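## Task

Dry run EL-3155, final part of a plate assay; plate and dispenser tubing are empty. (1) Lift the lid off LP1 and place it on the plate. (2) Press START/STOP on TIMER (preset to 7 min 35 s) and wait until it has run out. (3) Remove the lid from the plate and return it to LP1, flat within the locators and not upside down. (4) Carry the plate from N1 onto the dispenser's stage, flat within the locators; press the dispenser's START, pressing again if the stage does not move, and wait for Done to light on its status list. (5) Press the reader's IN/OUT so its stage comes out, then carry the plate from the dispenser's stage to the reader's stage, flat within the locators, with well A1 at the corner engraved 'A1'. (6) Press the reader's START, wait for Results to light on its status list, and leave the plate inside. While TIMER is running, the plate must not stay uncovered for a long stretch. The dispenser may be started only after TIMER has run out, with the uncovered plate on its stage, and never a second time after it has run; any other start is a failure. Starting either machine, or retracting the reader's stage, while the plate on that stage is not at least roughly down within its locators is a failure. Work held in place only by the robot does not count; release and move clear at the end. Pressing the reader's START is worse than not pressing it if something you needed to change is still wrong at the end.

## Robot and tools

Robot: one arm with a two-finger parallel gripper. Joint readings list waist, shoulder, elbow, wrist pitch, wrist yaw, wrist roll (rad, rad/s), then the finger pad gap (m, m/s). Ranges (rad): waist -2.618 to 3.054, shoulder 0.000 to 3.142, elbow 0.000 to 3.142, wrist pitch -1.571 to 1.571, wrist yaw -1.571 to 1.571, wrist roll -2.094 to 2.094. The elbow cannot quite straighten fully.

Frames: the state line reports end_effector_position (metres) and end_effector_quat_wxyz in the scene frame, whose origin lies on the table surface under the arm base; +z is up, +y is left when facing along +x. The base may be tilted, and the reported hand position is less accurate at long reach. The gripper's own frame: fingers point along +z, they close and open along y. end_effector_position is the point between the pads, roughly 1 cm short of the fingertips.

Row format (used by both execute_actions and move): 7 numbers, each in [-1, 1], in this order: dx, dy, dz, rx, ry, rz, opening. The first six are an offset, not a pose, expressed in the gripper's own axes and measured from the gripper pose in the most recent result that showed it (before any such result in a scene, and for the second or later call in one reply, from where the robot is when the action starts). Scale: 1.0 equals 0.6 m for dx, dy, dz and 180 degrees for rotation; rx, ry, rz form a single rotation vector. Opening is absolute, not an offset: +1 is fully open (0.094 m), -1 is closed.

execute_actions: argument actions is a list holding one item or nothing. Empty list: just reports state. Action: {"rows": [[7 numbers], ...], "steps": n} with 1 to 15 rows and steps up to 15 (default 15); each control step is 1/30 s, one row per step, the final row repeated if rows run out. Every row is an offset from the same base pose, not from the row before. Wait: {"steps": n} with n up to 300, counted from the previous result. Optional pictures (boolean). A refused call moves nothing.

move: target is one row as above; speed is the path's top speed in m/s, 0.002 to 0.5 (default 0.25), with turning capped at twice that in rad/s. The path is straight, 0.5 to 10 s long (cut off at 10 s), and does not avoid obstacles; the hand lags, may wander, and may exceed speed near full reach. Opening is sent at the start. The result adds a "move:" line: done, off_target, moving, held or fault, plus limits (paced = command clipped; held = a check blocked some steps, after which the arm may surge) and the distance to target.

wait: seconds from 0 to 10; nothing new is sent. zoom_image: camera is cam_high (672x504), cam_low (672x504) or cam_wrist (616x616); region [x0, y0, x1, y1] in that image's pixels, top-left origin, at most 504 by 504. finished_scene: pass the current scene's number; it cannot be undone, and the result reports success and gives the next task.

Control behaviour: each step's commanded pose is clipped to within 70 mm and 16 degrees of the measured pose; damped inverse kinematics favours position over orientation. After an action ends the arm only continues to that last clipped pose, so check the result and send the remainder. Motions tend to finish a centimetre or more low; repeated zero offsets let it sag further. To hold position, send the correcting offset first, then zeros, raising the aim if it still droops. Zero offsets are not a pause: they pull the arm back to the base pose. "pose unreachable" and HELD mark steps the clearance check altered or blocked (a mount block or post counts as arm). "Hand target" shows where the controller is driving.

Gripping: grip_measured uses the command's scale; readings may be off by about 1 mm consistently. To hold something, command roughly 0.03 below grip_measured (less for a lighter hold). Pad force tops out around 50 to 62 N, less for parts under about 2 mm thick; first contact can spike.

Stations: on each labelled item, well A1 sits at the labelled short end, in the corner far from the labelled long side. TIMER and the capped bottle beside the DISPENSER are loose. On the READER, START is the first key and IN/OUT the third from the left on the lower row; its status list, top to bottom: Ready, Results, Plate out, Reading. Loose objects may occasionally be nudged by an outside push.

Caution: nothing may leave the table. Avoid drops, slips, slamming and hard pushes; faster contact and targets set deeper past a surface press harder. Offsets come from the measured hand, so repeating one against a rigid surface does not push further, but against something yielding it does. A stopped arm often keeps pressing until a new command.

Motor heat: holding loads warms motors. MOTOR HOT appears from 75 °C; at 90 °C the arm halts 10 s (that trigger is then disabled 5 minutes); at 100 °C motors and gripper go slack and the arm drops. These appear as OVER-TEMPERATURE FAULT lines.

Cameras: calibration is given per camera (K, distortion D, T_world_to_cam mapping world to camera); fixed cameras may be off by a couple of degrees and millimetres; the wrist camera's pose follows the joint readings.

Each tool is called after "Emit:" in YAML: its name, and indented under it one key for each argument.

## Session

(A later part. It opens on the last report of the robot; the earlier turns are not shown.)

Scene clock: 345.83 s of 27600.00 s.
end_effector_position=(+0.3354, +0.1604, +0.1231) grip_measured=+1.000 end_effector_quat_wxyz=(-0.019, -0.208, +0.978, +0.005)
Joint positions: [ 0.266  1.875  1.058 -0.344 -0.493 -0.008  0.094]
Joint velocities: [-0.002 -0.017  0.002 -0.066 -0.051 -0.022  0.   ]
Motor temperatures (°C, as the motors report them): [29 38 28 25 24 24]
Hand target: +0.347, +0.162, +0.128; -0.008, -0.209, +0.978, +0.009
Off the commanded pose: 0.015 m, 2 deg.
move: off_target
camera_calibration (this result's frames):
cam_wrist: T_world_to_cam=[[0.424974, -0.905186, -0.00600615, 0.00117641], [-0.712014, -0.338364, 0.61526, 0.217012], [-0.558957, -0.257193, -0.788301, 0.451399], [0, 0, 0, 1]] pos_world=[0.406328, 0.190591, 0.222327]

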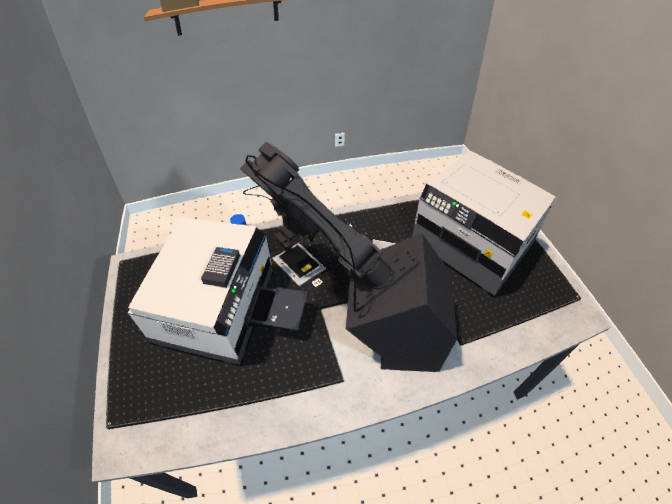

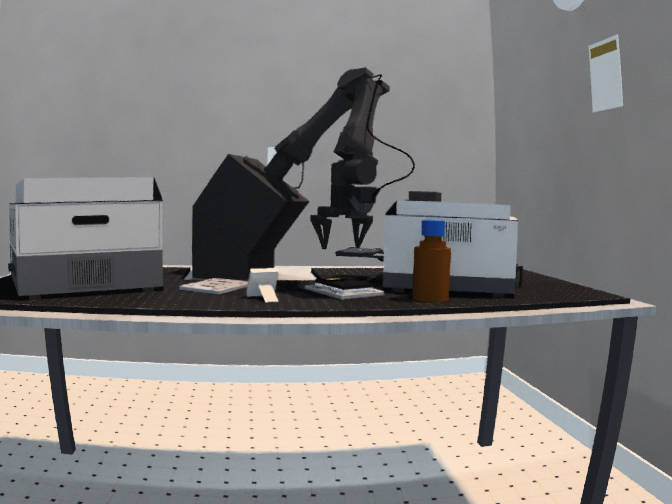

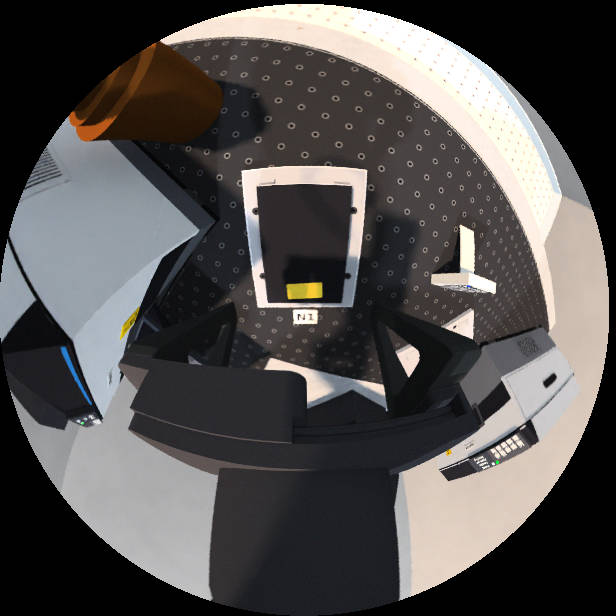

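Blue mark visible from here. Wait.

Emit:
execute_actions:
  actions:
    - {"steps":300}
  pictures: false

Emit:
execute_actions:
  actions:
    - {"steps":300}
  pictures: false

Emit:
execute_actions:
  actions:
    - {"steps":300}
  pictures: false

Emit:
execute_actions:
  actions:
    - {"steps":300}
  pictures: false

Emit:
execute_actions:
  actions:
    - {"steps":300}
  pictures: false

Emit:
execute_actions:
  actions:
    - {"steps":300}
  pictures: false

Emit:
execute_actions:
  actions:
    - {"steps":300}
  pictures: false

Emit:
execute_actions:
  actions:
    - {"steps":300}
  pictures: false

Emit:
execute_actions:
  actions:
    - {"steps":300}
  pictures: false

Emit:
execute_actions:
  actions:
    - {"steps":300}
  pictures: false

Emit:
execute_actions:
  actions:
    - {"steps":300}
  pictures: false

Emit:
execute_actions:
  actions:
    - {"steps":300}
  pictures: false

Emit:
execute_actions:
  actions:
    - {"steps":300}
  pictures: false

Emit:
execute_actions:
  actions:
    - {"steps":300}
  pictures: false

Emit:
execute_actions:
  actions:
    - {"steps":300}
  pictures: false

Emit:
execute_actions:
  actions:
    - {"steps":300}
  pictures: false

Emit:
execute_actions:
  actions:
    - {"steps":300}
  pictures: false

Emit:
execute_actions:
  actions:
    - {"steps":300}
  pictures: false

Emit:
execute_actions:
  actions:
    - {"steps":300}
  pictures: false

Emit:
execute_actions:
  actions:
    - {"steps":300}
  pictures: false

Emit:
execute_actions:
  actions:
    - {"steps":300}
  pictures: false

Emit:
execute_actions:
  actions:
    - {"steps":300}
  pictures: false

Emit:
execute_actions:
  actions:
    - {"steps":300}
  pictures: false

Emit:
execute_actions:
  actions:
    - {"steps":300}
  pictures: false

Emit:
execute_actions:
  actions:
    - {"steps":300}
  pictures: false

Emit:
move:
  target: [-0.03,-0.008,0.11,0,-0.018,0,1]
  speed: 0.06

Scene clock: 362.53 s of 27600.00 s.
end_effector_position=(+0.3350, +0.1603, +0.1231) grip_measured=+1.000 end_effector_quat_wxyz=(-0.020, -0.209, +0.978, +0.005)
Joint positions: [ 0.266  1.875  1.058 -0.345 -0.494 -0.01   0.094]
Joint velocities: [-0.027  0.007  0.022 -0.037 -0.007  0.007  0.   ]
Motor temperatures (°C, as the motors report them): [30 39 29 25 24 24]
Hand target: +0.347, +0.162, +0.128; -0.008, -0.209, +0.978, +0.009
Off the commanded pose: 0.016 m, 2 deg.
Steps of this call (steps 1 to 501: nothing new was sent). Readings (end_effector_position):
1: (+0.3354, +0.1604, +0.1231)
2: (+0.3352, +0.1604, +0.1231)
4: (+0.3352, +0.1604, +0.1231)
8: (+0.3351, +0.1603, +0.1231)
501: the state above

Scene clock: 372.53 s of 27600.00 s.
end_effector_position=(+0.3350, +0.1603, +0.1231) grip_measured=+1.000 end_effector_quat_wxyz=(-0.020, -0.209, +0.978, +0.005)
Joint positions: [ 0.266  1.875  1.058 -0.345 -0.494 -0.01   0.094]
Joint velocities: [-0.012 -0.012  0.002  0.037 -0.051  0.022  0.   ]
Motor temperatures (°C, as the motors report them): [30 39 29 25 24 24]
Hand target: +0.347, +0.162, +0.128; -0.008, -0.209, +0.978, +0.009
Off the commanded pose: 0.016 m, 2 deg.
Steps of this call (steps 1 to 300: nothing new was sent). Readings (end_effector_position):
1: (+0.3350, +0.1603, +0.1231)
2: (+0.3350, +0.1603, +0.1231)
4: (+0.3350, +0.1603, +0.1231)
8: (+0.3350, +0.1603, +0.1231)
300: the state above

Scene clock: 382.53 s of 27600.00 s.
end_effector_position=(+0.3350, +0.1603, +0.1231) grip_measured=+1.000 end_effector_quat_wxyz=(-0.020, -0.209, +0.978, +0.005)
Joint positions: [ 0.266  1.875  1.058 -0.345 -0.494 -0.01   0.094]
Joint velocities: [-0.002  0.007 -0.007 -0.022  0.022 -0.037  0.   ]
Motor temperatures (°C, as the motors report them): [30 39 29 25 24 24]
Hand target: +0.347, +0.162, +0.128; -0.008, -0.209, +0.978, +0.009
Off the commanded pose: 0.016 m, 2 deg.
Steps of this call (steps 1 to 300: nothing new was sent). Readings (end_effector_position):
1: (+0.3350, +0.1603, +0.1231)
2: (+0.3350, +0.1603, +0.1231)
4: (+0.3350, +0.1603, +0.1231)
8: (+0.3350, +0.1603, +0.1231)
300: the state above

Scene clock: 392.53 s of 27600.00 s.
end_effector_position=(+0.3350, +0.1603, +0.1231) grip_measured=+1.000 end_effector_quat_wxyz=(-0.020, -0.209, +0.978, +0.005)
Joint positions: [ 0.266  1.875  1.058 -0.345 -0.494 -0.01   0.094]
Joint velocities: [-0.012 -0.002  0.007 -0.11  -0.066  0.037  0.   ]
Motor temperatures (°C, as the motors report them): [30 39 29 25 24 24]
Hand target: +0.347, +0.162, +0.128; -0.008, -0.209, +0.978, +0.009
Off the commanded pose: 0.016 m, 2 deg.
Steps of this call (steps 1 to 300: nothing new was sent). Readings (end_effector_position):
1: (+0.3350, +0.1603, +0.1231)
2: (+0.3350, +0.1603, +0.1231)
4: (+0.3350, +0.1603, +0.1231)
8: (+0.3350, +0.1603, +0.1231)
300: the state above

Scene clock: 402.53 s of 27600.00 s.
end_effector_position=(+0.3350, +0.1603, +0.1231) grip_measured=+1.000 end_effector_quat_wxyz=(-0.020, -0.209, +0.978, +0.005)
Joint positions: [ 0.266  1.875  1.058 -0.345 -0.494 -0.01   0.094]
Joint velocities: [ 0.002  0.002 -0.002  0.007 -0.037 -0.007  0.   ]
Motor temperatures (°C, as the motors report them): [30 39 29 25 24 24]
Hand target: +0.347, +0.162, +0.128; -0.008, -0.209, +0.978, +0.009
Off the commanded pose: 0.016 m, 2 deg.
Steps of this call (steps 1 to 300: nothing new was sent). Readings (end_effector_position):
1: (+0.3350, +0.1603, +0.1231)
2: (+0.3350, +0.1603, +0.1231)
4: (+0.3350, +0.1603, +0.1231)
8: (+0.3350, +0.1603, +0.1231)
300: the state above

Scene clock: 412.53 s of 27600.00 s.
end_effector_position=(+0.3350, +0.1603, +0.1231) grip_measured=+1.000 end_effector_quat_wxyz=(-0.020, -0.209, +0.978, +0.005)
Joint positions: [ 0.266  1.875  1.058 -0.345 -0.494 -0.01   0.094]
Joint velocities: [-0.007 -0.012  0.002 -0.066  0.022 -0.007  0.   ]
Motor temperatures (°C, as the motors report them): [30 39 29 25 24 24]
Hand target: +0.347, +0.162, +0.128; -0.008, -0.209, +0.978, +0.009
Off the commanded pose: 0.016 m, 2 deg.
Steps of this call (steps 1 to 300: nothing new was sent). Readings (end_effector_position):
1: (+0.3350, +0.1603, +0.1231)
2: (+0.3350, +0.1603, +0.1231)
4: (+0.3350, +0.1603, +0.1231)
8: (+0.3350, +0.1603, +0.1231)
300: the state above

Scene clock: 422.53 s of 27600.00 s.
end_effector_position=(+0.3350, +0.1603, +0.1231) grip_measured=+1.000 end_effector_quat_wxyz=(-0.020, -0.209, +0.978, +0.005)
Joint positions: [ 0.266  1.875  1.058 -0.345 -0.494 -0.01   0.094]
Joint velocities: [-0.017 -0.007  0.012  0.007  0.022 -0.022  0.   ]
Motor temperatures (°C, as the motors report them): [30 39 29 25 24 24]
Hand target: +0.347, +0.162, +0.128; -0.008, -0.209, +0.978, +0.009
Off the commanded pose: 0.016 m, 2 deg.
Steps of this call (steps 1 to 300: nothing new was sent). Readings (end_effector_position):
1: (+0.3350, +0.1603, +0.1231)
2: (+0.3350, +0.1603, +0.1231)
4: (+0.3350, +0.1603, +0.1231)
8: (+0.3350, +0.1603, +0.1231)
300: the state above

Scene clock: 432.53 s of 27600.00 s.
end_effector_position=(+0.3350, +0.1603, +0.1231) grip_measured=+1.000 end_effector_quat_wxyz=(-0.020, -0.209, +0.978, +0.005)
Joint positions: [ 0.266  1.875  1.058 -0.345 -0.494 -0.01   0.094]
Joint velocities: [-0.007  0.007 -0.007 -0.037 -0.037  0.022  0.   ]
Motor temperatures (°C, as the motors report them): [30 39 29 25 24 24]
Hand target: +0.347, +0.162, +0.128; -0.008, -0.209, +0.978, +0.009
Off the commanded pose: 0.016 m, 2 deg.
Steps of this call (steps 1 to 300: nothing new was sent). Readings (end_effector_position):
1: (+0.3350, +0.1603, +0.1231)
2: (+0.3350, +0.1603, +0.1231)
4: (+0.3350, +0.1603, +0.1231)
8: (+0.3350, +0.1603, +0.1231)
300: the state above

Scene clock: 442.53 s of 27600.00 s.
end_effector_position=(+0.3350, +0.1603, +0.1231) grip_measured=+1.000 end_effector_quat_wxyz=(-0.020, -0.209, +0.978, +0.005)
Joint positions: [ 0.266  1.875  1.058 -0.345 -0.494 -0.01   0.094]
Joint velocities: [0.002 0.007 0.002 0.007 0.007 0.007 0.   ]
Motor temperatures (°C, as the motors report them): [30 39 30 25 24 24]
Hand target: +0.347, +0.162, +0.128; -0.008, -0.209, +0.978, +0.009
Off the commanded pose: 0.016 m, 2 deg.
Steps of this call (steps 1 to 300: nothing new was sent). Readings (end_effector_position):
1: (+0.3350, +0.1603, +0.1231)
2: (+0.3350, +0.1603, +0.1231)
4: (+0.3350, +0.1603, +0.1231)
8: (+0.3350, +0.1603, +0.1231)
300: the state above

Scene clock: 452.53 s of 27600.00 s.
end_effector_position=(+0.3350, +0.1603, +0.1231) grip_measured=+1.000 end_effector_quat_wxyz=(-0.020, -0.209, +0.978, +0.005)
Joint positions: [ 0.266  1.875  1.058 -0.345 -0.494 -0.01   0.094]
Joint velocities: [-0.017 -0.017  0.007  0.007  0.007  0.037  0.   ]
Motor temperatures (°C, as the motors report them): [30 40 30 25 24 24]
Hand target: +0.347, +0.162, +0.128; -0.008, -0.209, +0.978, +0.009
Off the commanded pose: 0.016 m, 2 deg.
Steps of this call (steps 1 to 300: nothing new was sent). Readings (end_effector_position):
1: (+0.3350, +0.1603, +0.1231)
2: (+0.3350, +0.1603, +0.1231)
4: (+0.3350, +0.1603, +0.1231)
8: (+0.3350, +0.1603, +0.1231)
300: the state above

Scene clock: 462.53 s of 27600.00 s.
end_effector_position=(+0.3350, +0.1603, +0.1231) grip_measured=+1.000 end_effector_quat_wxyz=(-0.020, -0.209, +0.978, +0.005)
Joint positions: [ 0.266  1.875  1.058 -0.345 -0.494 -0.01   0.094]
Joint velocities: [ 0.002  0.017 -0.037  0.022  0.037  0.066  0.   ]
Motor temperatures (°C, as the motors report them): [30 40 30 25 24 24]
Hand target: +0.347, +0.162, +0.128; -0.008, -0.209, +0.978, +0.009
Off the commanded pose: 0.016 m, 2 deg.
Steps of this call (steps 1 to 300: nothing new was sent). Readings (end_effector_position):
1: (+0.3350, +0.1603, +0.1231)
2: (+0.3350, +0.1603, +0.1231)
4: (+0.3350, +0.1603, +0.1231)
8: (+0.3350, +0.1603, +0.1231)
300: the state above

Scene clock: 472.53 s of 27600.00 s.
end_effector_position=(+0.3350, +0.1603, +0.1231) grip_measured=+1.000 end_effector_quat_wxyz=(-0.020, -0.209, +0.978, +0.005)
Joint positions: [ 0.266  1.875  1.058 -0.345 -0.494 -0.01   0.094]
Joint velocities: [-0.007  0.002  0.007  0.066 -0.007  0.037  0.   ]
Motor temperatures (°C, as the motors report them): [30 40 30 24 24 24]
Hand target: +0.347, +0.162, +0.128; -0.008, -0.209, +0.978, +0.009
Off the commanded pose: 0.016 m, 2 deg.
Steps of this call (steps 1 to 300: nothing new was sent). Readings (end_effector_position):
1: (+0.3350, +0.1603, +0.1231)
2: (+0.3350, +0.1603, +0.1231)
4: (+0.3350, +0.1603, +0.1231)
8: (+0.3350, +0.1603, +0.1231)
300: the state above

Scene clock: 482.53 s of 27600.00 s.
end_effector_position=(+0.3350, +0.1603, +0.1231) grip_measured=+1.000 end_effector_quat_wxyz=(-0.020, -0.209, +0.978, +0.005)
Joint positions: [ 0.266  1.875  1.058 -0.345 -0.494 -0.01   0.094]
Joint velocities: [-0.012  0.022 -0.007 -0.11  -0.007 -0.007  0.   ]
Motor temperatures (°C, as the motors report them): [30 40 30 24 24 24]
Hand target: +0.347, +0.162, +0.128; -0.008, -0.209, +0.978, +0.009
Off the commanded pose: 0.016 m, 2 deg.
Steps of this call (steps 1 to 300: nothing new was sent). Readings (end_effector_position):
1: (+0.3350, +0.1603, +0.1231)
2: (+0.3350, +0.1603, +0.1231)
4: (+0.3350, +0.1603, +0.1231)
8: (+0.3350, +0.1603, +0.1231)
300: the state above

Scene clock: 492.53 s of 27600.00 s.
end_effector_position=(+0.3350, +0.1603, +0.1231) grip_measured=+1.000 end_effector_quat_wxyz=(-0.020, -0.209, +0.978, +0.005)
Joint positions: [ 0.266  1.875  1.058 -0.345 -0.494 -0.01   0.094]
Joint velocities: [ 0.012  0.007 -0.017 -0.022 -0.051 -0.095  0.   ]
Motor temperatures (°C, as the motors report them): [30 40 30 24 24 24]
Hand target: +0.347, +0.162, +0.128; -0.008, -0.209, +0.978, +0.009
Off the commanded pose: 0.016 m, 2 deg.
Steps of this call (steps 1 to 300: nothing new was sent). Readings (end_effector_position):
1: (+0.3350, +0.1603, +0.1231)
2: (+0.3350, +0.1603, +0.1231)
4: (+0.3350, +0.1603, +0.1231)
8: (+0.3350, +0.1603, +0.1231)
300: the state above

Scene clock: 502.53 s of 27600.00 s.
end_effector_position=(+0.3350, +0.1603, +0.1231) grip_measured=+1.000 end_effector_quat_wxyz=(-0.020, -0.209, +0.978, +0.005)
Joint positions: [ 0.266  1.875  1.058 -0.345 -0.494 -0.01   0.094]
Joint velocities: [ 0.002 -0.017  0.002  0.037  0.081  0.051  0.   ]
Motor temperatures (°C, as the motors report them): [30 40 30 24 24 24]
Hand target: +0.347, +0.162, +0.128; -0.008, -0.209, +0.978, +0.009
Off the commanded pose: 0.016 m, 2 deg.
Steps of this call (steps 1 to 300: nothing new was sent). Readings (end_effector_position):
1: (+0.3350, +0.1603, +0.1231)
2: (+0.3350, +0.1603, +0.1231)
4: (+0.3350, +0.1603, +0.1231)
8: (+0.3350, +0.1603, +0.1231)
300: the state above

Scene clock: 512.53 s of 27600.00 s.
end_effector_position=(+0.3350, +0.1603, +0.1231) grip_measured=+1.000 end_effector_quat_wxyz=(-0.020, -0.209, +0.978, +0.005)
Joint positions: [ 0.266  1.875  1.058 -0.345 -0.494 -0.01   0.094]
Joint velocities: [ 0.002 -0.022  0.012  0.037  0.037 -0.066  0.   ]
Motor temperatures (°C, as the motors report them): [30 40 30 24 24 24]
Hand target: +0.347, +0.162, +0.128; -0.008, -0.209, +0.978, +0.009
Off the commanded pose: 0.016 m, 2 deg.
Steps of this call (steps 1 to 300: nothing new was sent). Readings (end_effector_position):
1: (+0.3350, +0.1603, +0.1231)
2: (+0.3350, +0.1603, +0.1231)
4: (+0.3350, +0.1603, +0.1231)
8: (+0.3350, +0.1603, +0.1231)
300: the state above

Scene clock: 522.53 s of 27600.00 s.
end_effector_position=(+0.3350, +0.1603, +0.1231) grip_measured=+1.000 end_effector_quat_wxyz=(-0.020, -0.209, +0.978, +0.005)
Joint positions: [ 0.266  1.875  1.058 -0.345 -0.494 -0.01   0.094]
Joint velocities: [ 0.012 -0.002  0.017  0.022  0.066  0.022  0.   ]
Motor temperatures (°C, as the motors report them): [30 40 30 24 24 24]
Hand target: +0.347, +0.162, +0.128; -0.008, -0.209, +0.978, +0.009
Off the commanded pose: 0.016 m, 2 deg.
Steps of this call (steps 1 to 300: nothing new was sent). Readings (end_effector_position):
1: (+0.3350, +0.1603, +0.1231)
2: (+0.3350, +0.1603, +0.1231)
4: (+0.3350, +0.1603, +0.1231)
8: (+0.3350, +0.1603, +0.1231)
300: the state above

Scene clock: 532.53 s of 27600.00 s.
end_effector_position=(+0.3350, +0.1603, +0.1231) grip_measured=+1.000 end_effector_quat_wxyz=(-0.020, -0.209, +0.978, +0.005)
Joint positions: [ 0.266  1.875  1.058 -0.345 -0.494 -0.01   0.094]
Joint velocities: [ 0.007 -0.007 -0.012  0.051 -0.051 -0.022  0.   ]
Motor temperatures (°C, as the motors report them): [30 40 30 24 24 24]
Hand target: +0.347, +0.162, +0.128; -0.008, -0.209, +0.978, +0.009
Off the commanded pose: 0.016 m, 2 deg.
Steps of this call (steps 1 to 300: nothing new was sent). Readings (end_effector_position):
1: (+0.3350, +0.1603, +0.1231)
2: (+0.3350, +0.1603, +0.1231)
4: (+0.3350, +0.1603, +0.1231)
8: (+0.3350, +0.1603, +0.1231)
300: the state above

Scene clock: 542.53 s of 27600.00 s.
end_effector_position=(+0.3350, +0.1603, +0.1231) grip_measured=+1.000 end_effector_quat_wxyz=(-0.020, -0.209, +0.978, +0.005)
Joint positions: [ 0.266  1.875  1.058 -0.345 -0.494 -0.01   0.094]
Joint velocities: [ 0.002  0.002 -0.002 -0.022 -0.007 -0.066  0.   ]
Motor temperatures (°C, as the motors report them): [30 40 30 24 24 24]
Hand target: +0.347, +0.162, +0.128; -0.008, -0.209, +0.978, +0.009
Off the commanded pose: 0.016 m, 2 deg.
Steps of this call (steps 1 to 300: nothing new was sent). Readings (end_effector_position):
1: (+0.3350, +0.1603, +0.1231)
2: (+0.3350, +0.1603, +0.1231)
4: (+0.3350, +0.1603, +0.1231)
8: (+0.3350, +0.1603, +0.1231)
300: the state above

Scene clock: 552.53 s of 27600.00 s.
end_effector_position=(+0.3350, +0.1603, +0.1231) grip_measured=+1.000 end_effector_quat_wxyz=(-0.020, -0.209, +0.978, +0.005)
Joint positions: [ 0.266  1.875  1.058 -0.345 -0.494 -0.01   0.094]
Joint velocities: [ 0.007  0.007  0.012 -0.007 -0.037 -0.007  0.   ]
Motor temperatures (°C, as the motors report them): [30 40 30 24 24 24]
Hand target: +0.347, +0.162, +0.128; -0.008, -0.209, +0.978, +0.009
Off the commanded pose: 0.016 m, 2 deg.
Steps of this call (steps 1 to 300: nothing new was sent). Readings (end_effector_position):
1: (+0.3350, +0.1603, +0.1231)
2: (+0.3350, +0.1603, +0.1231)
4: (+0.3350, +0.1603, +0.1231)
8: (+0.3350, +0.1603, +0.1231)
300: the state above

Scene clock: 562.53 s of 27600.00 s.
end_effector_position=(+0.3350, +0.1603, +0.1231) grip_measured=+1.000 end_effector_quat_wxyz=(-0.020, -0.209, +0.978, +0.005)
Joint positions: [ 0.266  1.875  1.058 -0.345 -0.494 -0.01   0.094]
Joint velocities: [ 0.007 -0.022 -0.007 -0.037  0.007  0.022  0.   ]
Motor temperatures (°C, as the motors report them): [30 40 30 24 24 24]
Hand target: +0.347, +0.162, +0.128; -0.008, -0.209, +0.978, +0.009
Off the commanded pose: 0.016 m, 2 deg.
Steps of this call (steps 1 to 300: nothing new was sent). Readings (end_effector_position):
1: (+0.3350, +0.1603, +0.1231)
2: (+0.3350, +0.1603, +0.1231)
4: (+0.3350, +0.1603, +0.1231)
8: (+0.3350, +0.1603, +0.1231)
300: the state above

Scene clock: 572.53 s of 27600.00 s.
end_effector_position=(+0.3350, +0.1603, +0.1231) grip_measured=+1.000 end_effector_quat_wxyz=(-0.020, -0.209, +0.978, +0.005)
Joint positions: [ 0.266  1.875  1.058 -0.345 -0.494 -0.01   0.094]
Joint velocities: [ 0.002  0.002  0.002  0.007  0.022 -0.007  0.   ]
Motor temperatures (°C, as the motors report them): [30 40 30 24 24 24]
Hand target: +0.347, +0.162, +0.128; -0.008, -0.209, +0.978, +0.009
Off the commanded pose: 0.016 m, 2 deg.
Steps of this call (steps 1 to 300: nothing new was sent). Readings (end_effector_position):
1: (+0.3350, +0.1603, +0.1231)
2: (+0.3350, +0.1603, +0.1231)
4: (+0.3350, +0.1603, +0.1231)
8: (+0.3350, +0.1603, +0.1231)
300: the state above

Scene clock: 582.53 s of 27600.00 s.
end_effector_position=(+0.3350, +0.1603, +0.1231) grip_measured=+1.000 end_effector_quat_wxyz=(-0.020, -0.209, +0.978, +0.005)
Joint positions: [ 0.266  1.875  1.058 -0.345 -0.494 -0.01   0.094]
Joint velocities: [ 0.007  0.007 -0.002 -0.037  0.037  0.007  0.   ]
Motor temperatures (°C, as the motors report them): [30 40 30 24 24 24]
Hand target: +0.347, +0.162, +0.128; -0.008, -0.209, +0.978, +0.009
Off the commanded pose: 0.016 m, 2 deg.
Steps of this call (steps 1 to 300: nothing new was sent). Readings (end_effector_position):
1: (+0.3350, +0.1603, +0.1231)
2: (+0.3350, +0.1603, +0.1231)
4: (+0.3350, +0.1603, +0.1231)
8: (+0.3350, +0.1603, +0.1231)
300: the state above

Scene clock: 592.53 s of 27600.00 s.
end_effector_position=(+0.3350, +0.1603, +0.1231) grip_measured=+1.000 end_effector_quat_wxyz=(-0.020, -0.209, +0.978, +0.005)
Joint positions: [ 0.266  1.875  1.058 -0.345 -0.494 -0.01   0.094]
Joint velocities: [ 0.017  0.007 -0.002 -0.066 -0.007 -0.022  0.   ]
Motor temperatures (°C, as the motors report them): [30 40 30 24 24 24]
Hand target: +0.347, +0.162, +0.128; -0.008, -0.209, +0.978, +0.009
Off the commanded pose: 0.016 m, 2 deg.
Steps of this call (steps 1 to 300: nothing new was sent). Readings (end_effector_position):
1: (+0.3350, +0.1603, +0.1231)
2: (+0.3350, +0.1603, +0.1231)
4: (+0.3350, +0.1603, +0.1231)
8: (+0.3350, +0.1603, +0.1231)
300: the state above

Scene clock: 602.53 s of 27600.00 s.
end_effector_position=(+0.3350, +0.1603, +0.1231) grip_measured=+1.000 end_effector_quat_wxyz=(-0.020, -0.209, +0.978, +0.005)
Joint positions: [ 0.266  1.875  1.058 -0.345 -0.494 -0.01   0.094]
Joint velocities: [-0.002  0.002 -0.007  0.022 -0.037 -0.007  0.   ]
Motor temperatures (°C, as the motors report them): [30 40 30 24 24 24]
Hand target: +0.347, +0.162, +0.128; -0.008, -0.209, +0.978, +0.009
Off the commanded pose: 0.016 m, 2 deg.
Steps of this call (steps 1 to 300: nothing new was sent). Readings (end_effector_position):
1: (+0.3350, +0.1603, +0.1231)
2: (+0.3350, +0.1603, +0.1231)
4: (+0.3350, +0.1603, +0.1231)
8: (+0.3350, +0.1603, +0.1231)
300: the state above

Scene clock: 604.20 s of 27600.00 s.
end_effector_position=(+0.3364, +0.1591, +0.0557) grip_measured=+1.000 end_effector_quat_wxyz=(-0.011, -0.207, +0.978, +0.011)
Joint positions: [ 0.344  2.083  1.081 -0.1   -0.469  0.083  0.094]
Joint velocities: [ 0.002 -0.002  0.002 -0.051 -0.022  0.022  0.   ]
Motor temperatures (°C, as the motors report them): [30 40 30 24 24 24]
Hand target: +0.351, +0.163, +0.057; +0.008, -0.209, +0.978, +0.010
Off the commanded pose: 0.015 m, 2 deg.
move: off_target
camera_calibration (this result's frames):
cam_wrist: T_world_to_cam=[[0.422749, -0.906122, -0.0150273, 0.000585871], [-0.721157, -0.346403, 0.599948, 0.263973], [-0.548832, -0.24279, -0.799898, 0.393477], [0, 0, 0, 1]] pos_world=[0.406071, 0.187504, 0.15638]

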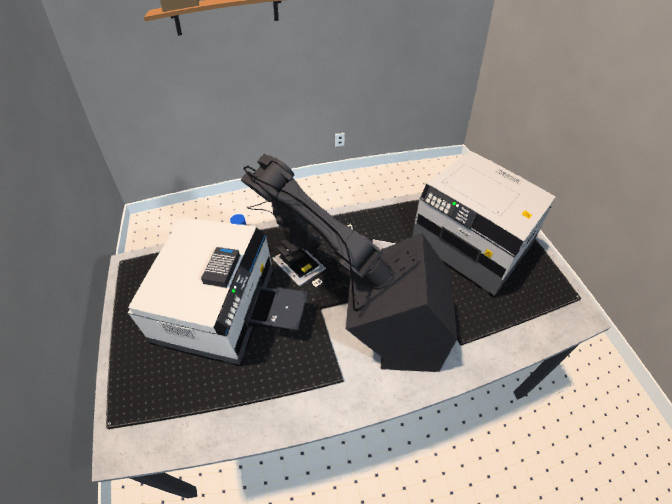

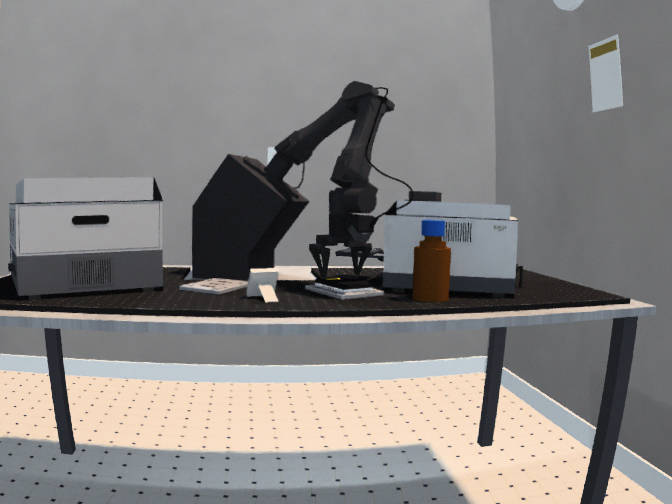

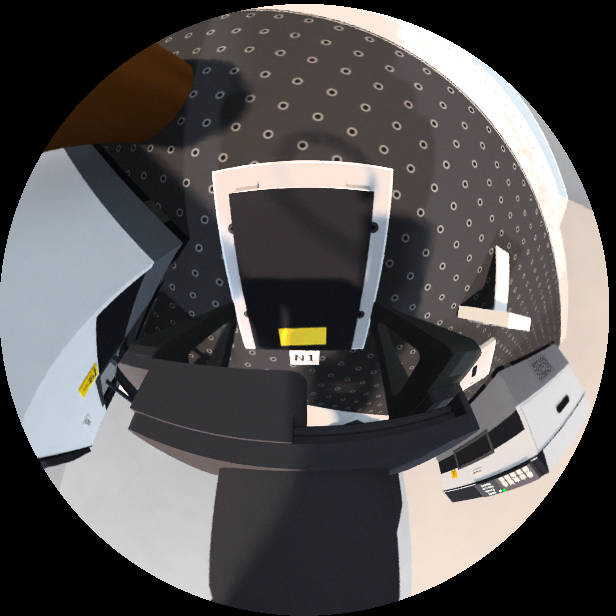

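Emit:
move:
  target: [-0.03,-0.001,0.03,0.006,-0.018,0,1]
  speed: 0.03

Emit:
wait:
  seconds: 10

Emit:
wait:
  seconds: 4

Emit:
zoom_image:
  camera: "cam_high"
  region: [320,200,400,260]

Scene clock: 608.17 s of 27600.00 s.
end_effector_position=(+0.3334, +0.1590, +0.0364) grip_measured=+1.000 end_effector_quat_wxyz=(-0.005, -0.203, +0.979, +0.007)
Joint positions: [ 0.374  2.137  1.081 -0.024 -0.444  0.126  0.094]
Joint velocities: [ 0.002 -0.022  0.046  0.11   0.051 -0.037  0.   ]
Motor temperatures (°C, as the motors report them): [30 41 30 24 24 24]
Hand target: +0.352, +0.166, +0.038; +0.019, -0.207, +0.978, +0.008
Off the commanded pose: 0.021 m, 3 deg.
move: off_target
camera_calibration (this result's frames):
cam_wrist: T_world_to_cam=[[0.41508, -0.909773, -0.00457247, 0.00419709], [-0.731562, -0.336751, 0.592803, 0.275572], [-0.540856, -0.242715, -0.805335, 0.373874], [0, 0, 0, 1]] pos_world=[0.402068, 0.187363, 0.137753]

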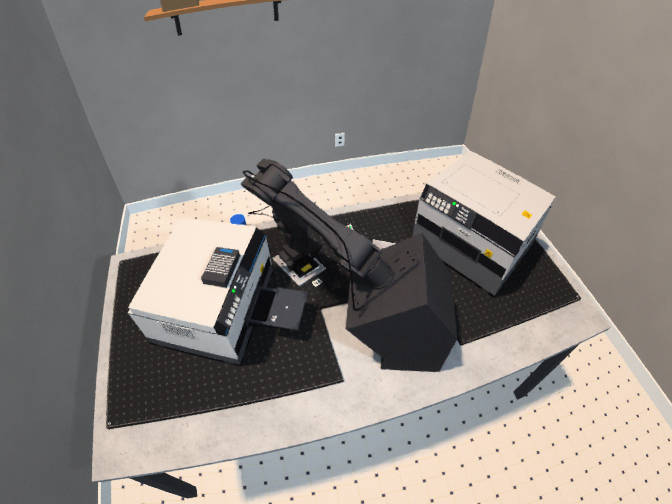

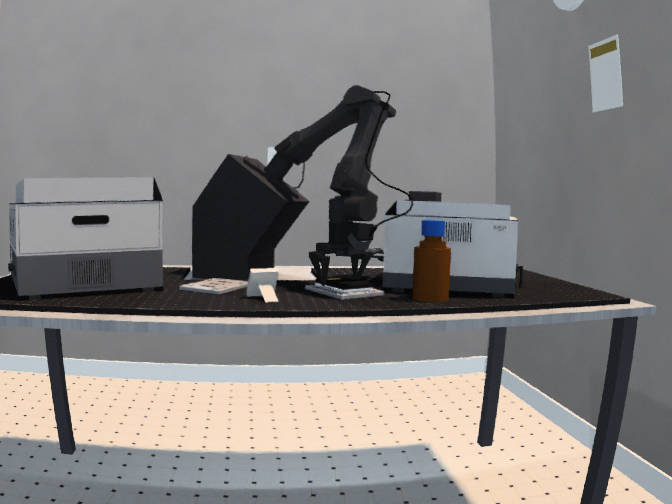

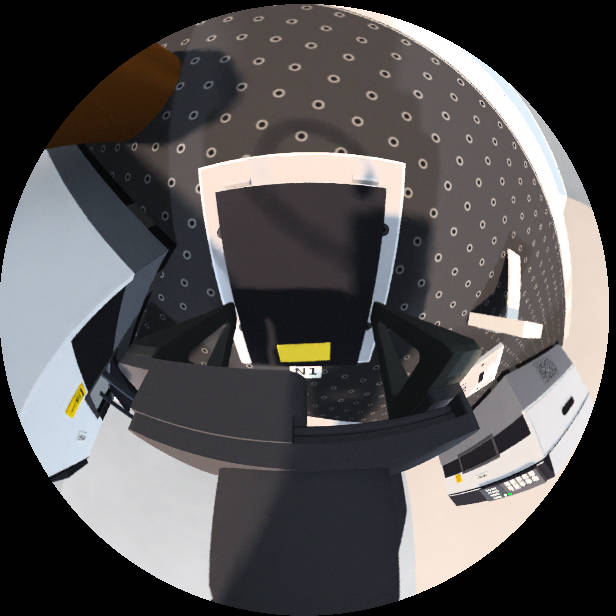

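Scene clock: 618.17 s of 27600.00 s.
end_effector_position=(+0.3390, +0.1624, +0.0371) grip_measured=+1.000 end_effector_quat_wxyz=(+0.002, -0.205, +0.979, +0.009)
Joint positions: [ 0.374  2.137  1.092 -0.019 -0.443  0.127  0.094]
Joint velocities: [-0.007 -0.002 -0.002 -0.11   0.081  0.051  0.   ]
Motor temperatures (°C, as the motors report them): [30 41 30 24 24 24]
Hand target: +0.352, +0.166, +0.038; +0.019, -0.207, +0.978, +0.008
Off the commanded pose: 0.014 m, 2 deg.
Steps of this call (steps 1 to 300: nothing new was sent). Readings (end_effector_position):
1: (+0.3340, +0.1593, +0.0365)
2: (+0.3349, +0.1599, +0.0366)
4: (+0.3372, +0.1614, +0.0369)
8: (+0.3390, +0.1625, +0.0371)
300: the state above
camera_calibration (this result's frames):
cam_wrist: T_world_to_cam=[[0.419925, -0.907545, -0.00500285, 0.003031], [-0.737633, -0.344507, 0.5807, 0.284191], [-0.528735, -0.24016, -0.814102, 0.3741], [0, 0, 0, 1]] pos_world=[0.406156, 0.190501, 0.139541]

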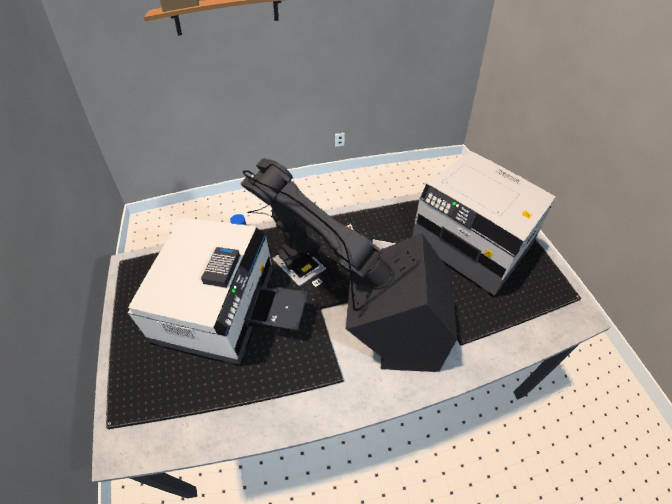

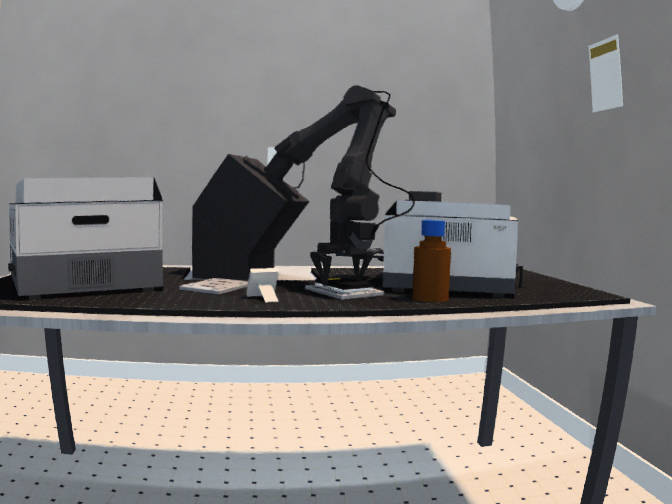

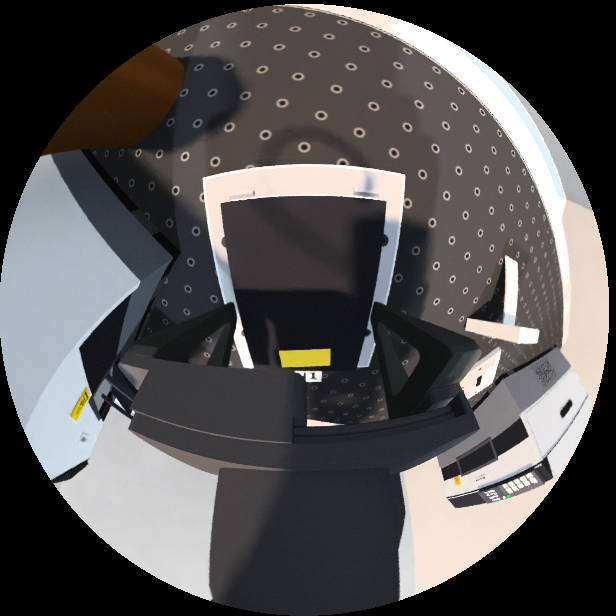

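Scene clock: 622.17 s of 27600.00 s.
end_effector_position=(+0.3390, +0.1624, +0.0371) grip_measured=+1.000 end_effector_quat_wxyz=(+0.002, -0.205, +0.979, +0.009)
Joint positions: [ 0.374  2.137  1.092 -0.019 -0.443  0.127  0.094]
Joint velocities: [-0.002  0.012  0.002 -0.037 -0.051 -0.007  0.   ]
Motor temperatures (°C, as the motors report them): [30 41 30 24 24 24]
Hand target: +0.352, +0.166, +0.038; +0.019, -0.207, +0.978, +0.008
Off the commanded pose: 0.014 m, 2 deg.
Steps of this call (steps 1 to 120: nothing new was sent). Readings (end_effector_position):
1: (+0.3390, +0.1624, +0.0371)
2: (+0.3390, +0.1624, +0.0371)
4: (+0.3390, +0.1624, +0.0371)
8: (+0.3390, +0.1624, +0.0371)
120: the state above
camera_calibration (this result's frames):
cam_wrist: T_world_to_cam=[[0.419925, -0.907545, -0.00500285, 0.003031], [-0.737633, -0.344507, 0.5807, 0.284191], [-0.528735, -0.24016, -0.814102, 0.3741], [0, 0, 0, 1]] pos_world=[0.406156, 0.190501, 0.139541]

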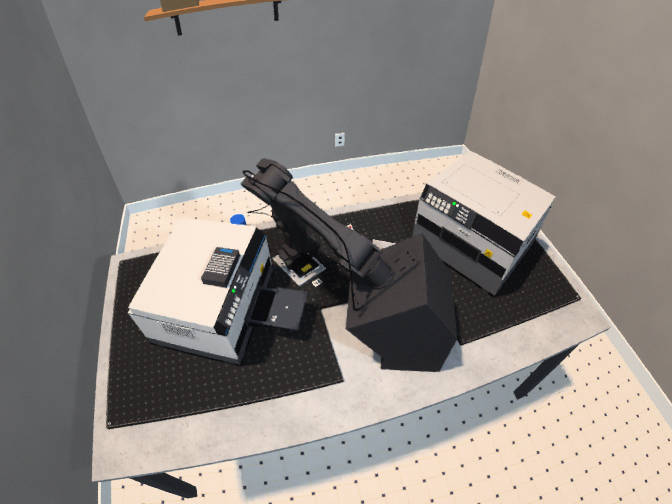

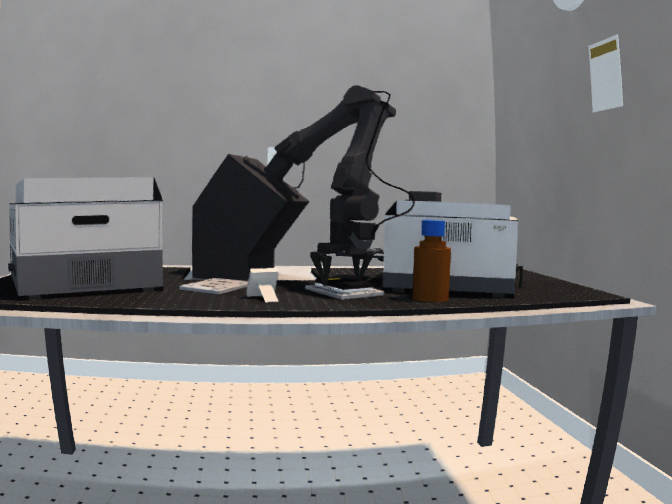

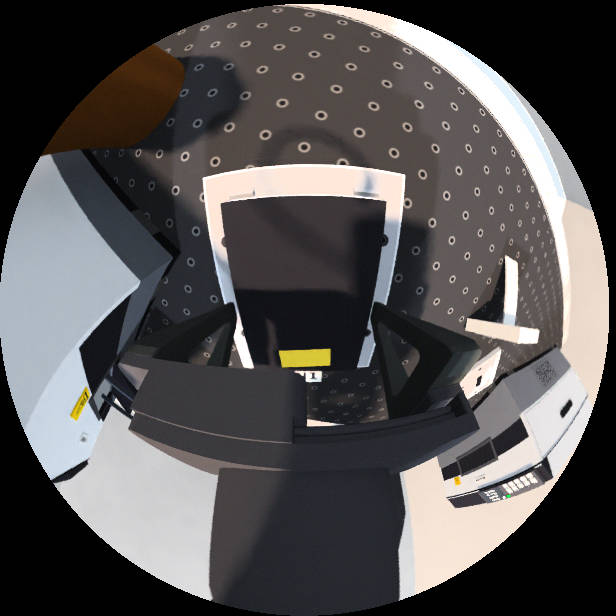

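Region (320, 200, 400, 260) of cam_high's 672x504 image, scaled by 6.300, with more detail than that image has; it fills the top 378 rows of this view, and the rest is white.

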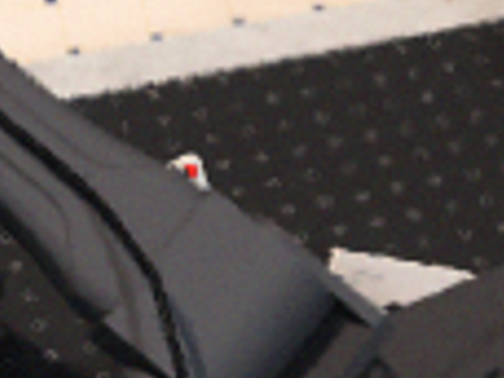

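Red. Grip and lift.

Emit:
execute_actions:
  actions:
    - {"rows":[[-0.022,-0.003,-0.002,0,-0.011,0,0.76]]}
  pictures: false

Emit:
move:
  target: [-0.005,0,-0.17,0,-0.005,0,0.76]
  speed: 0.06

Scene clock: 625.57 s of 27600.00 s.
end_effector_position=(+0.3398, +0.1629, +0.0371) grip_measured=+0.778 end_effector_quat_wxyz=(+0.004, -0.206, +0.979, +0.010)
Joint positions: [ 0.374  2.137  1.092 -0.015 -0.443  0.128  0.084]
Joint velocities: [-0.002  0.017 -0.002 -0.037 -0.007 -0.007  0.001]
Motor temperatures (°C, as the motors report them): [30 41 30 24 24 24]
Hand target: +0.352, +0.166, +0.039; +0.019, -0.205, +0.978, +0.013
Off the commanded pose: 0.012 m, 2 deg.
Steps of this call (steps 1 to 87: nothing new was sent; steps 88 to 102: all 15 steps of this action). Readings (end_effector_position):
88: (+0.3391, +0.1625, +0.0371)
89: (+0.3393, +0.1626, +0.0371)
91: (+0.3396, +0.1628, +0.0371)
95: (+0.3398, +0.1629, +0.0371)
102: the state above

Scene clock: 627.97 s of 27600.00 s.
end_effector_position=(+0.3415, +0.1662, +0.1309) grip_measured=+0.778 end_effector_quat_wxyz=(+0.008, -0.208, +0.978, +0.011)
Joint positions: [ 0.263  1.835  1.026 -0.292 -0.496  0.016  0.084]
Joint velocities: [ 0.002  0.017  0.002 -0.066 -0.037  0.007 -0.001]
Motor temperatures (°C, as the motors report them): [30 42 30 24 24 24]
Hand target: +0.341, +0.163, +0.138; +0.012, -0.205, +0.979, +0.013
Off the commanded pose: 0.009 m, 1 deg.
move: done
camera_calibration (this result's frames):
cam_wrist: T_world_to_cam=[[0.425582, -0.904901, -0.00580938, 0.00357549], [-0.7415, -0.352399, 0.570957, 0.236754], [-0.518707, -0.238682, -0.820959, 0.449981], [0, 0, 0, 1]] pos_world=[0.40744, 0.19407, 0.23426]

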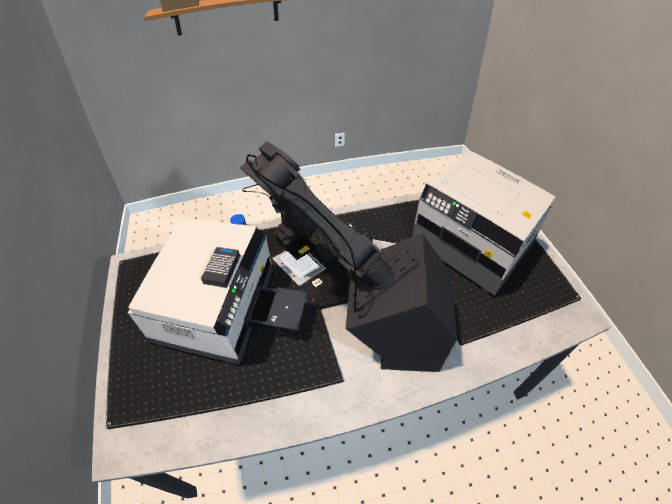

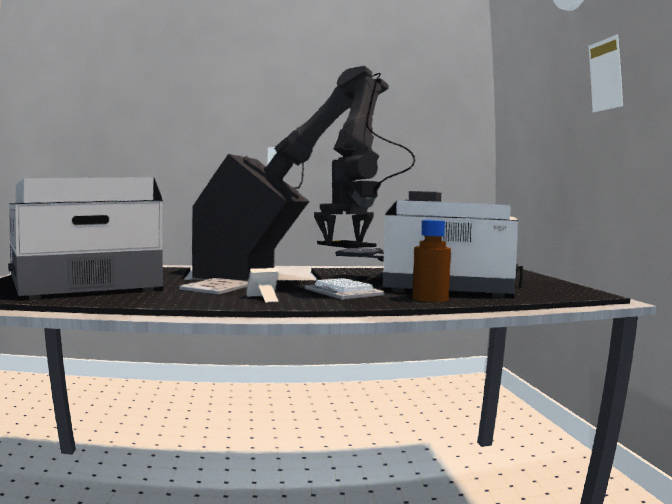

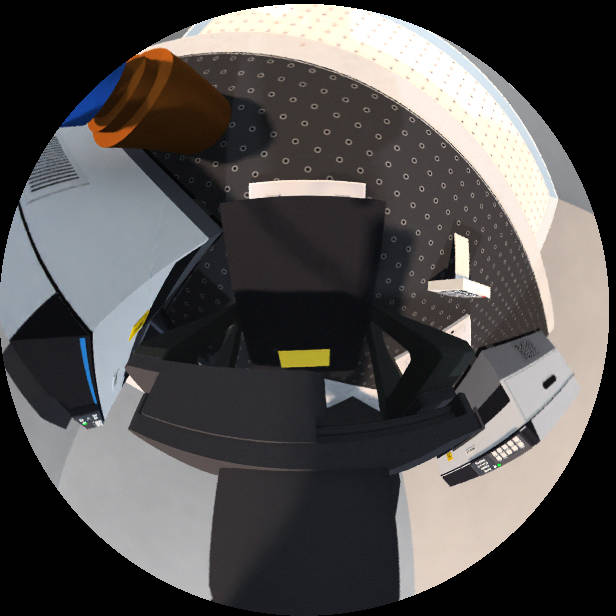

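Emit:
move:
  target: [0.288,-0.434,-0.01,0,0,0.3,0.75]
  speed: 0.15

Scene clock: 635.20 s of 27600.00 s.
end_effector_position=(+0.2800, -0.1292, +0.1223) grip_measured=+0.778 end_effector_quat_wxyz=(-0.009, +0.262, +0.965, +0.020)
Joint positions: [-0.5    2.43   1.021 -0.245 -0.676  0.046  0.084]
Joint velocities: [ 0.002 -0.007 -0.012 -0.022 -0.007 -0.007  0.001]
Motor temperatures (°C, as the motors report them): [30 42 29 24 24 24]
Hand target: +0.290, -0.136, +0.128; +0.004, +0.260, +0.965, +0.022
Off the commanded pose: 0.017 m, 2 deg.
move: off_target
camera_calibration (this result's frames):
cam_wrist: T_world_to_cam=[[-0.488282, -0.872408, -0.0220264, 0.0244991], [-0.698128, 0.375345, 0.609699, 0.169112], [-0.523639, 0.313083, -0.792327, 0.409601], [0, 0, 0, 1]] pos_world=[0.344507, -0.170341, 0.22197]

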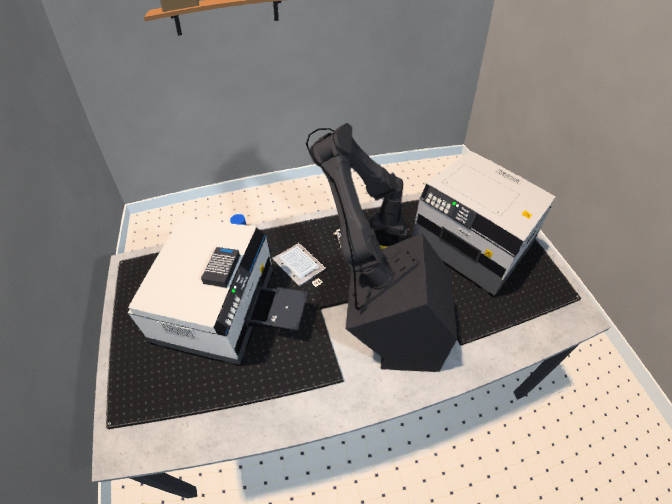

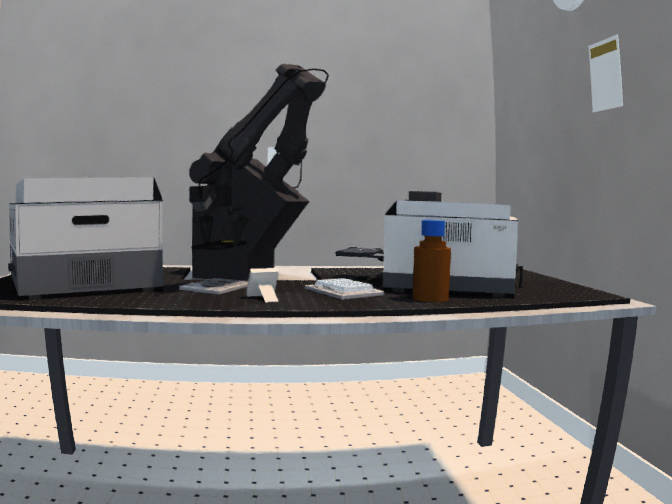

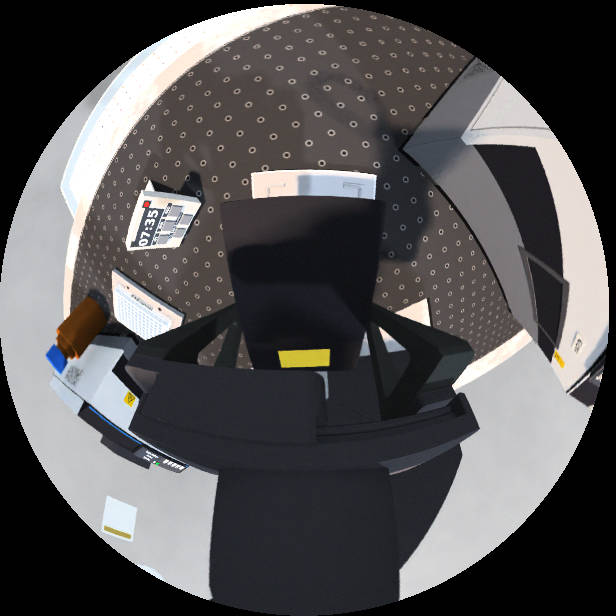

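Emit:
move:
  target: [-0.03,-0.018,0.125,0.008,-0.019,-0.003,0.75]
  speed: 0.06

Scene clock: 638.60 s of 27600.00 s.
end_effector_position=(+0.2769, -0.1366, +0.0460) grip_measured=+0.778 end_effector_quat_wxyz=(-0.001, +0.260, +0.966, +0.006)
Joint positions: [-0.361  2.652  1.053  0.079 -0.652  0.232  0.084]
Joint velocities: [-0.002  0.007  0.007 -0.007  0.037 -0.007  0.001]
Motor temperatures (°C, as the motors report them): [30 41 29 24 24 24]
Hand target: +0.289, -0.145, +0.048; +0.015, +0.257, +0.966, -0.002
Off the commanded pose: 0.015 m, 2 deg.
move: off_target
camera_calibration (this result's frames):
cam_wrist: T_world_to_cam=[[-0.484277, -0.874913, 0.00153356, 0.0123007], [-0.704814, 0.391162, 0.591802, 0.221053], [-0.518376, 0.285515, -0.806082, 0.345284], [0, 0, 0, 1]] pos_world=[0.340745, -0.17429, 0.147488]

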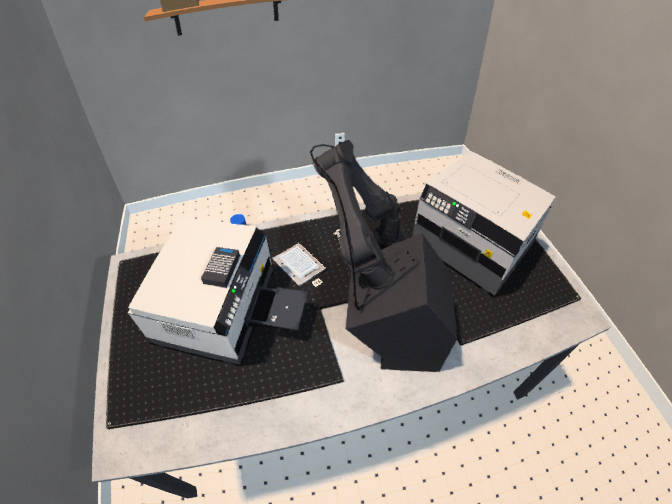

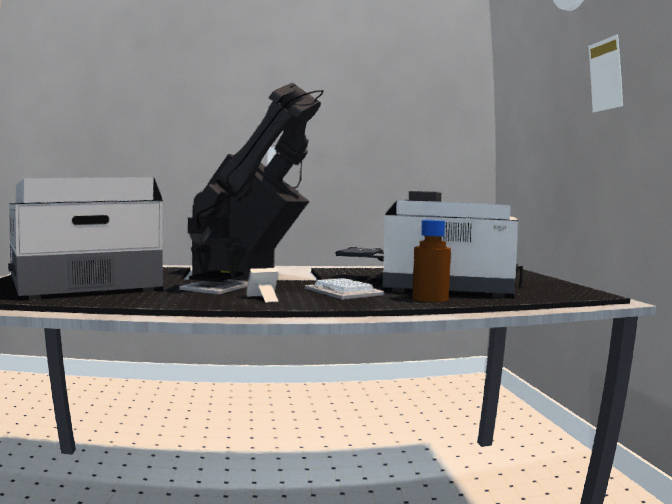

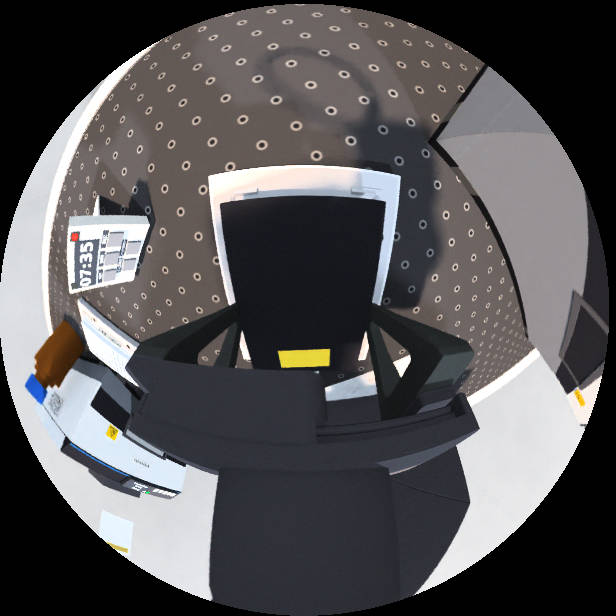

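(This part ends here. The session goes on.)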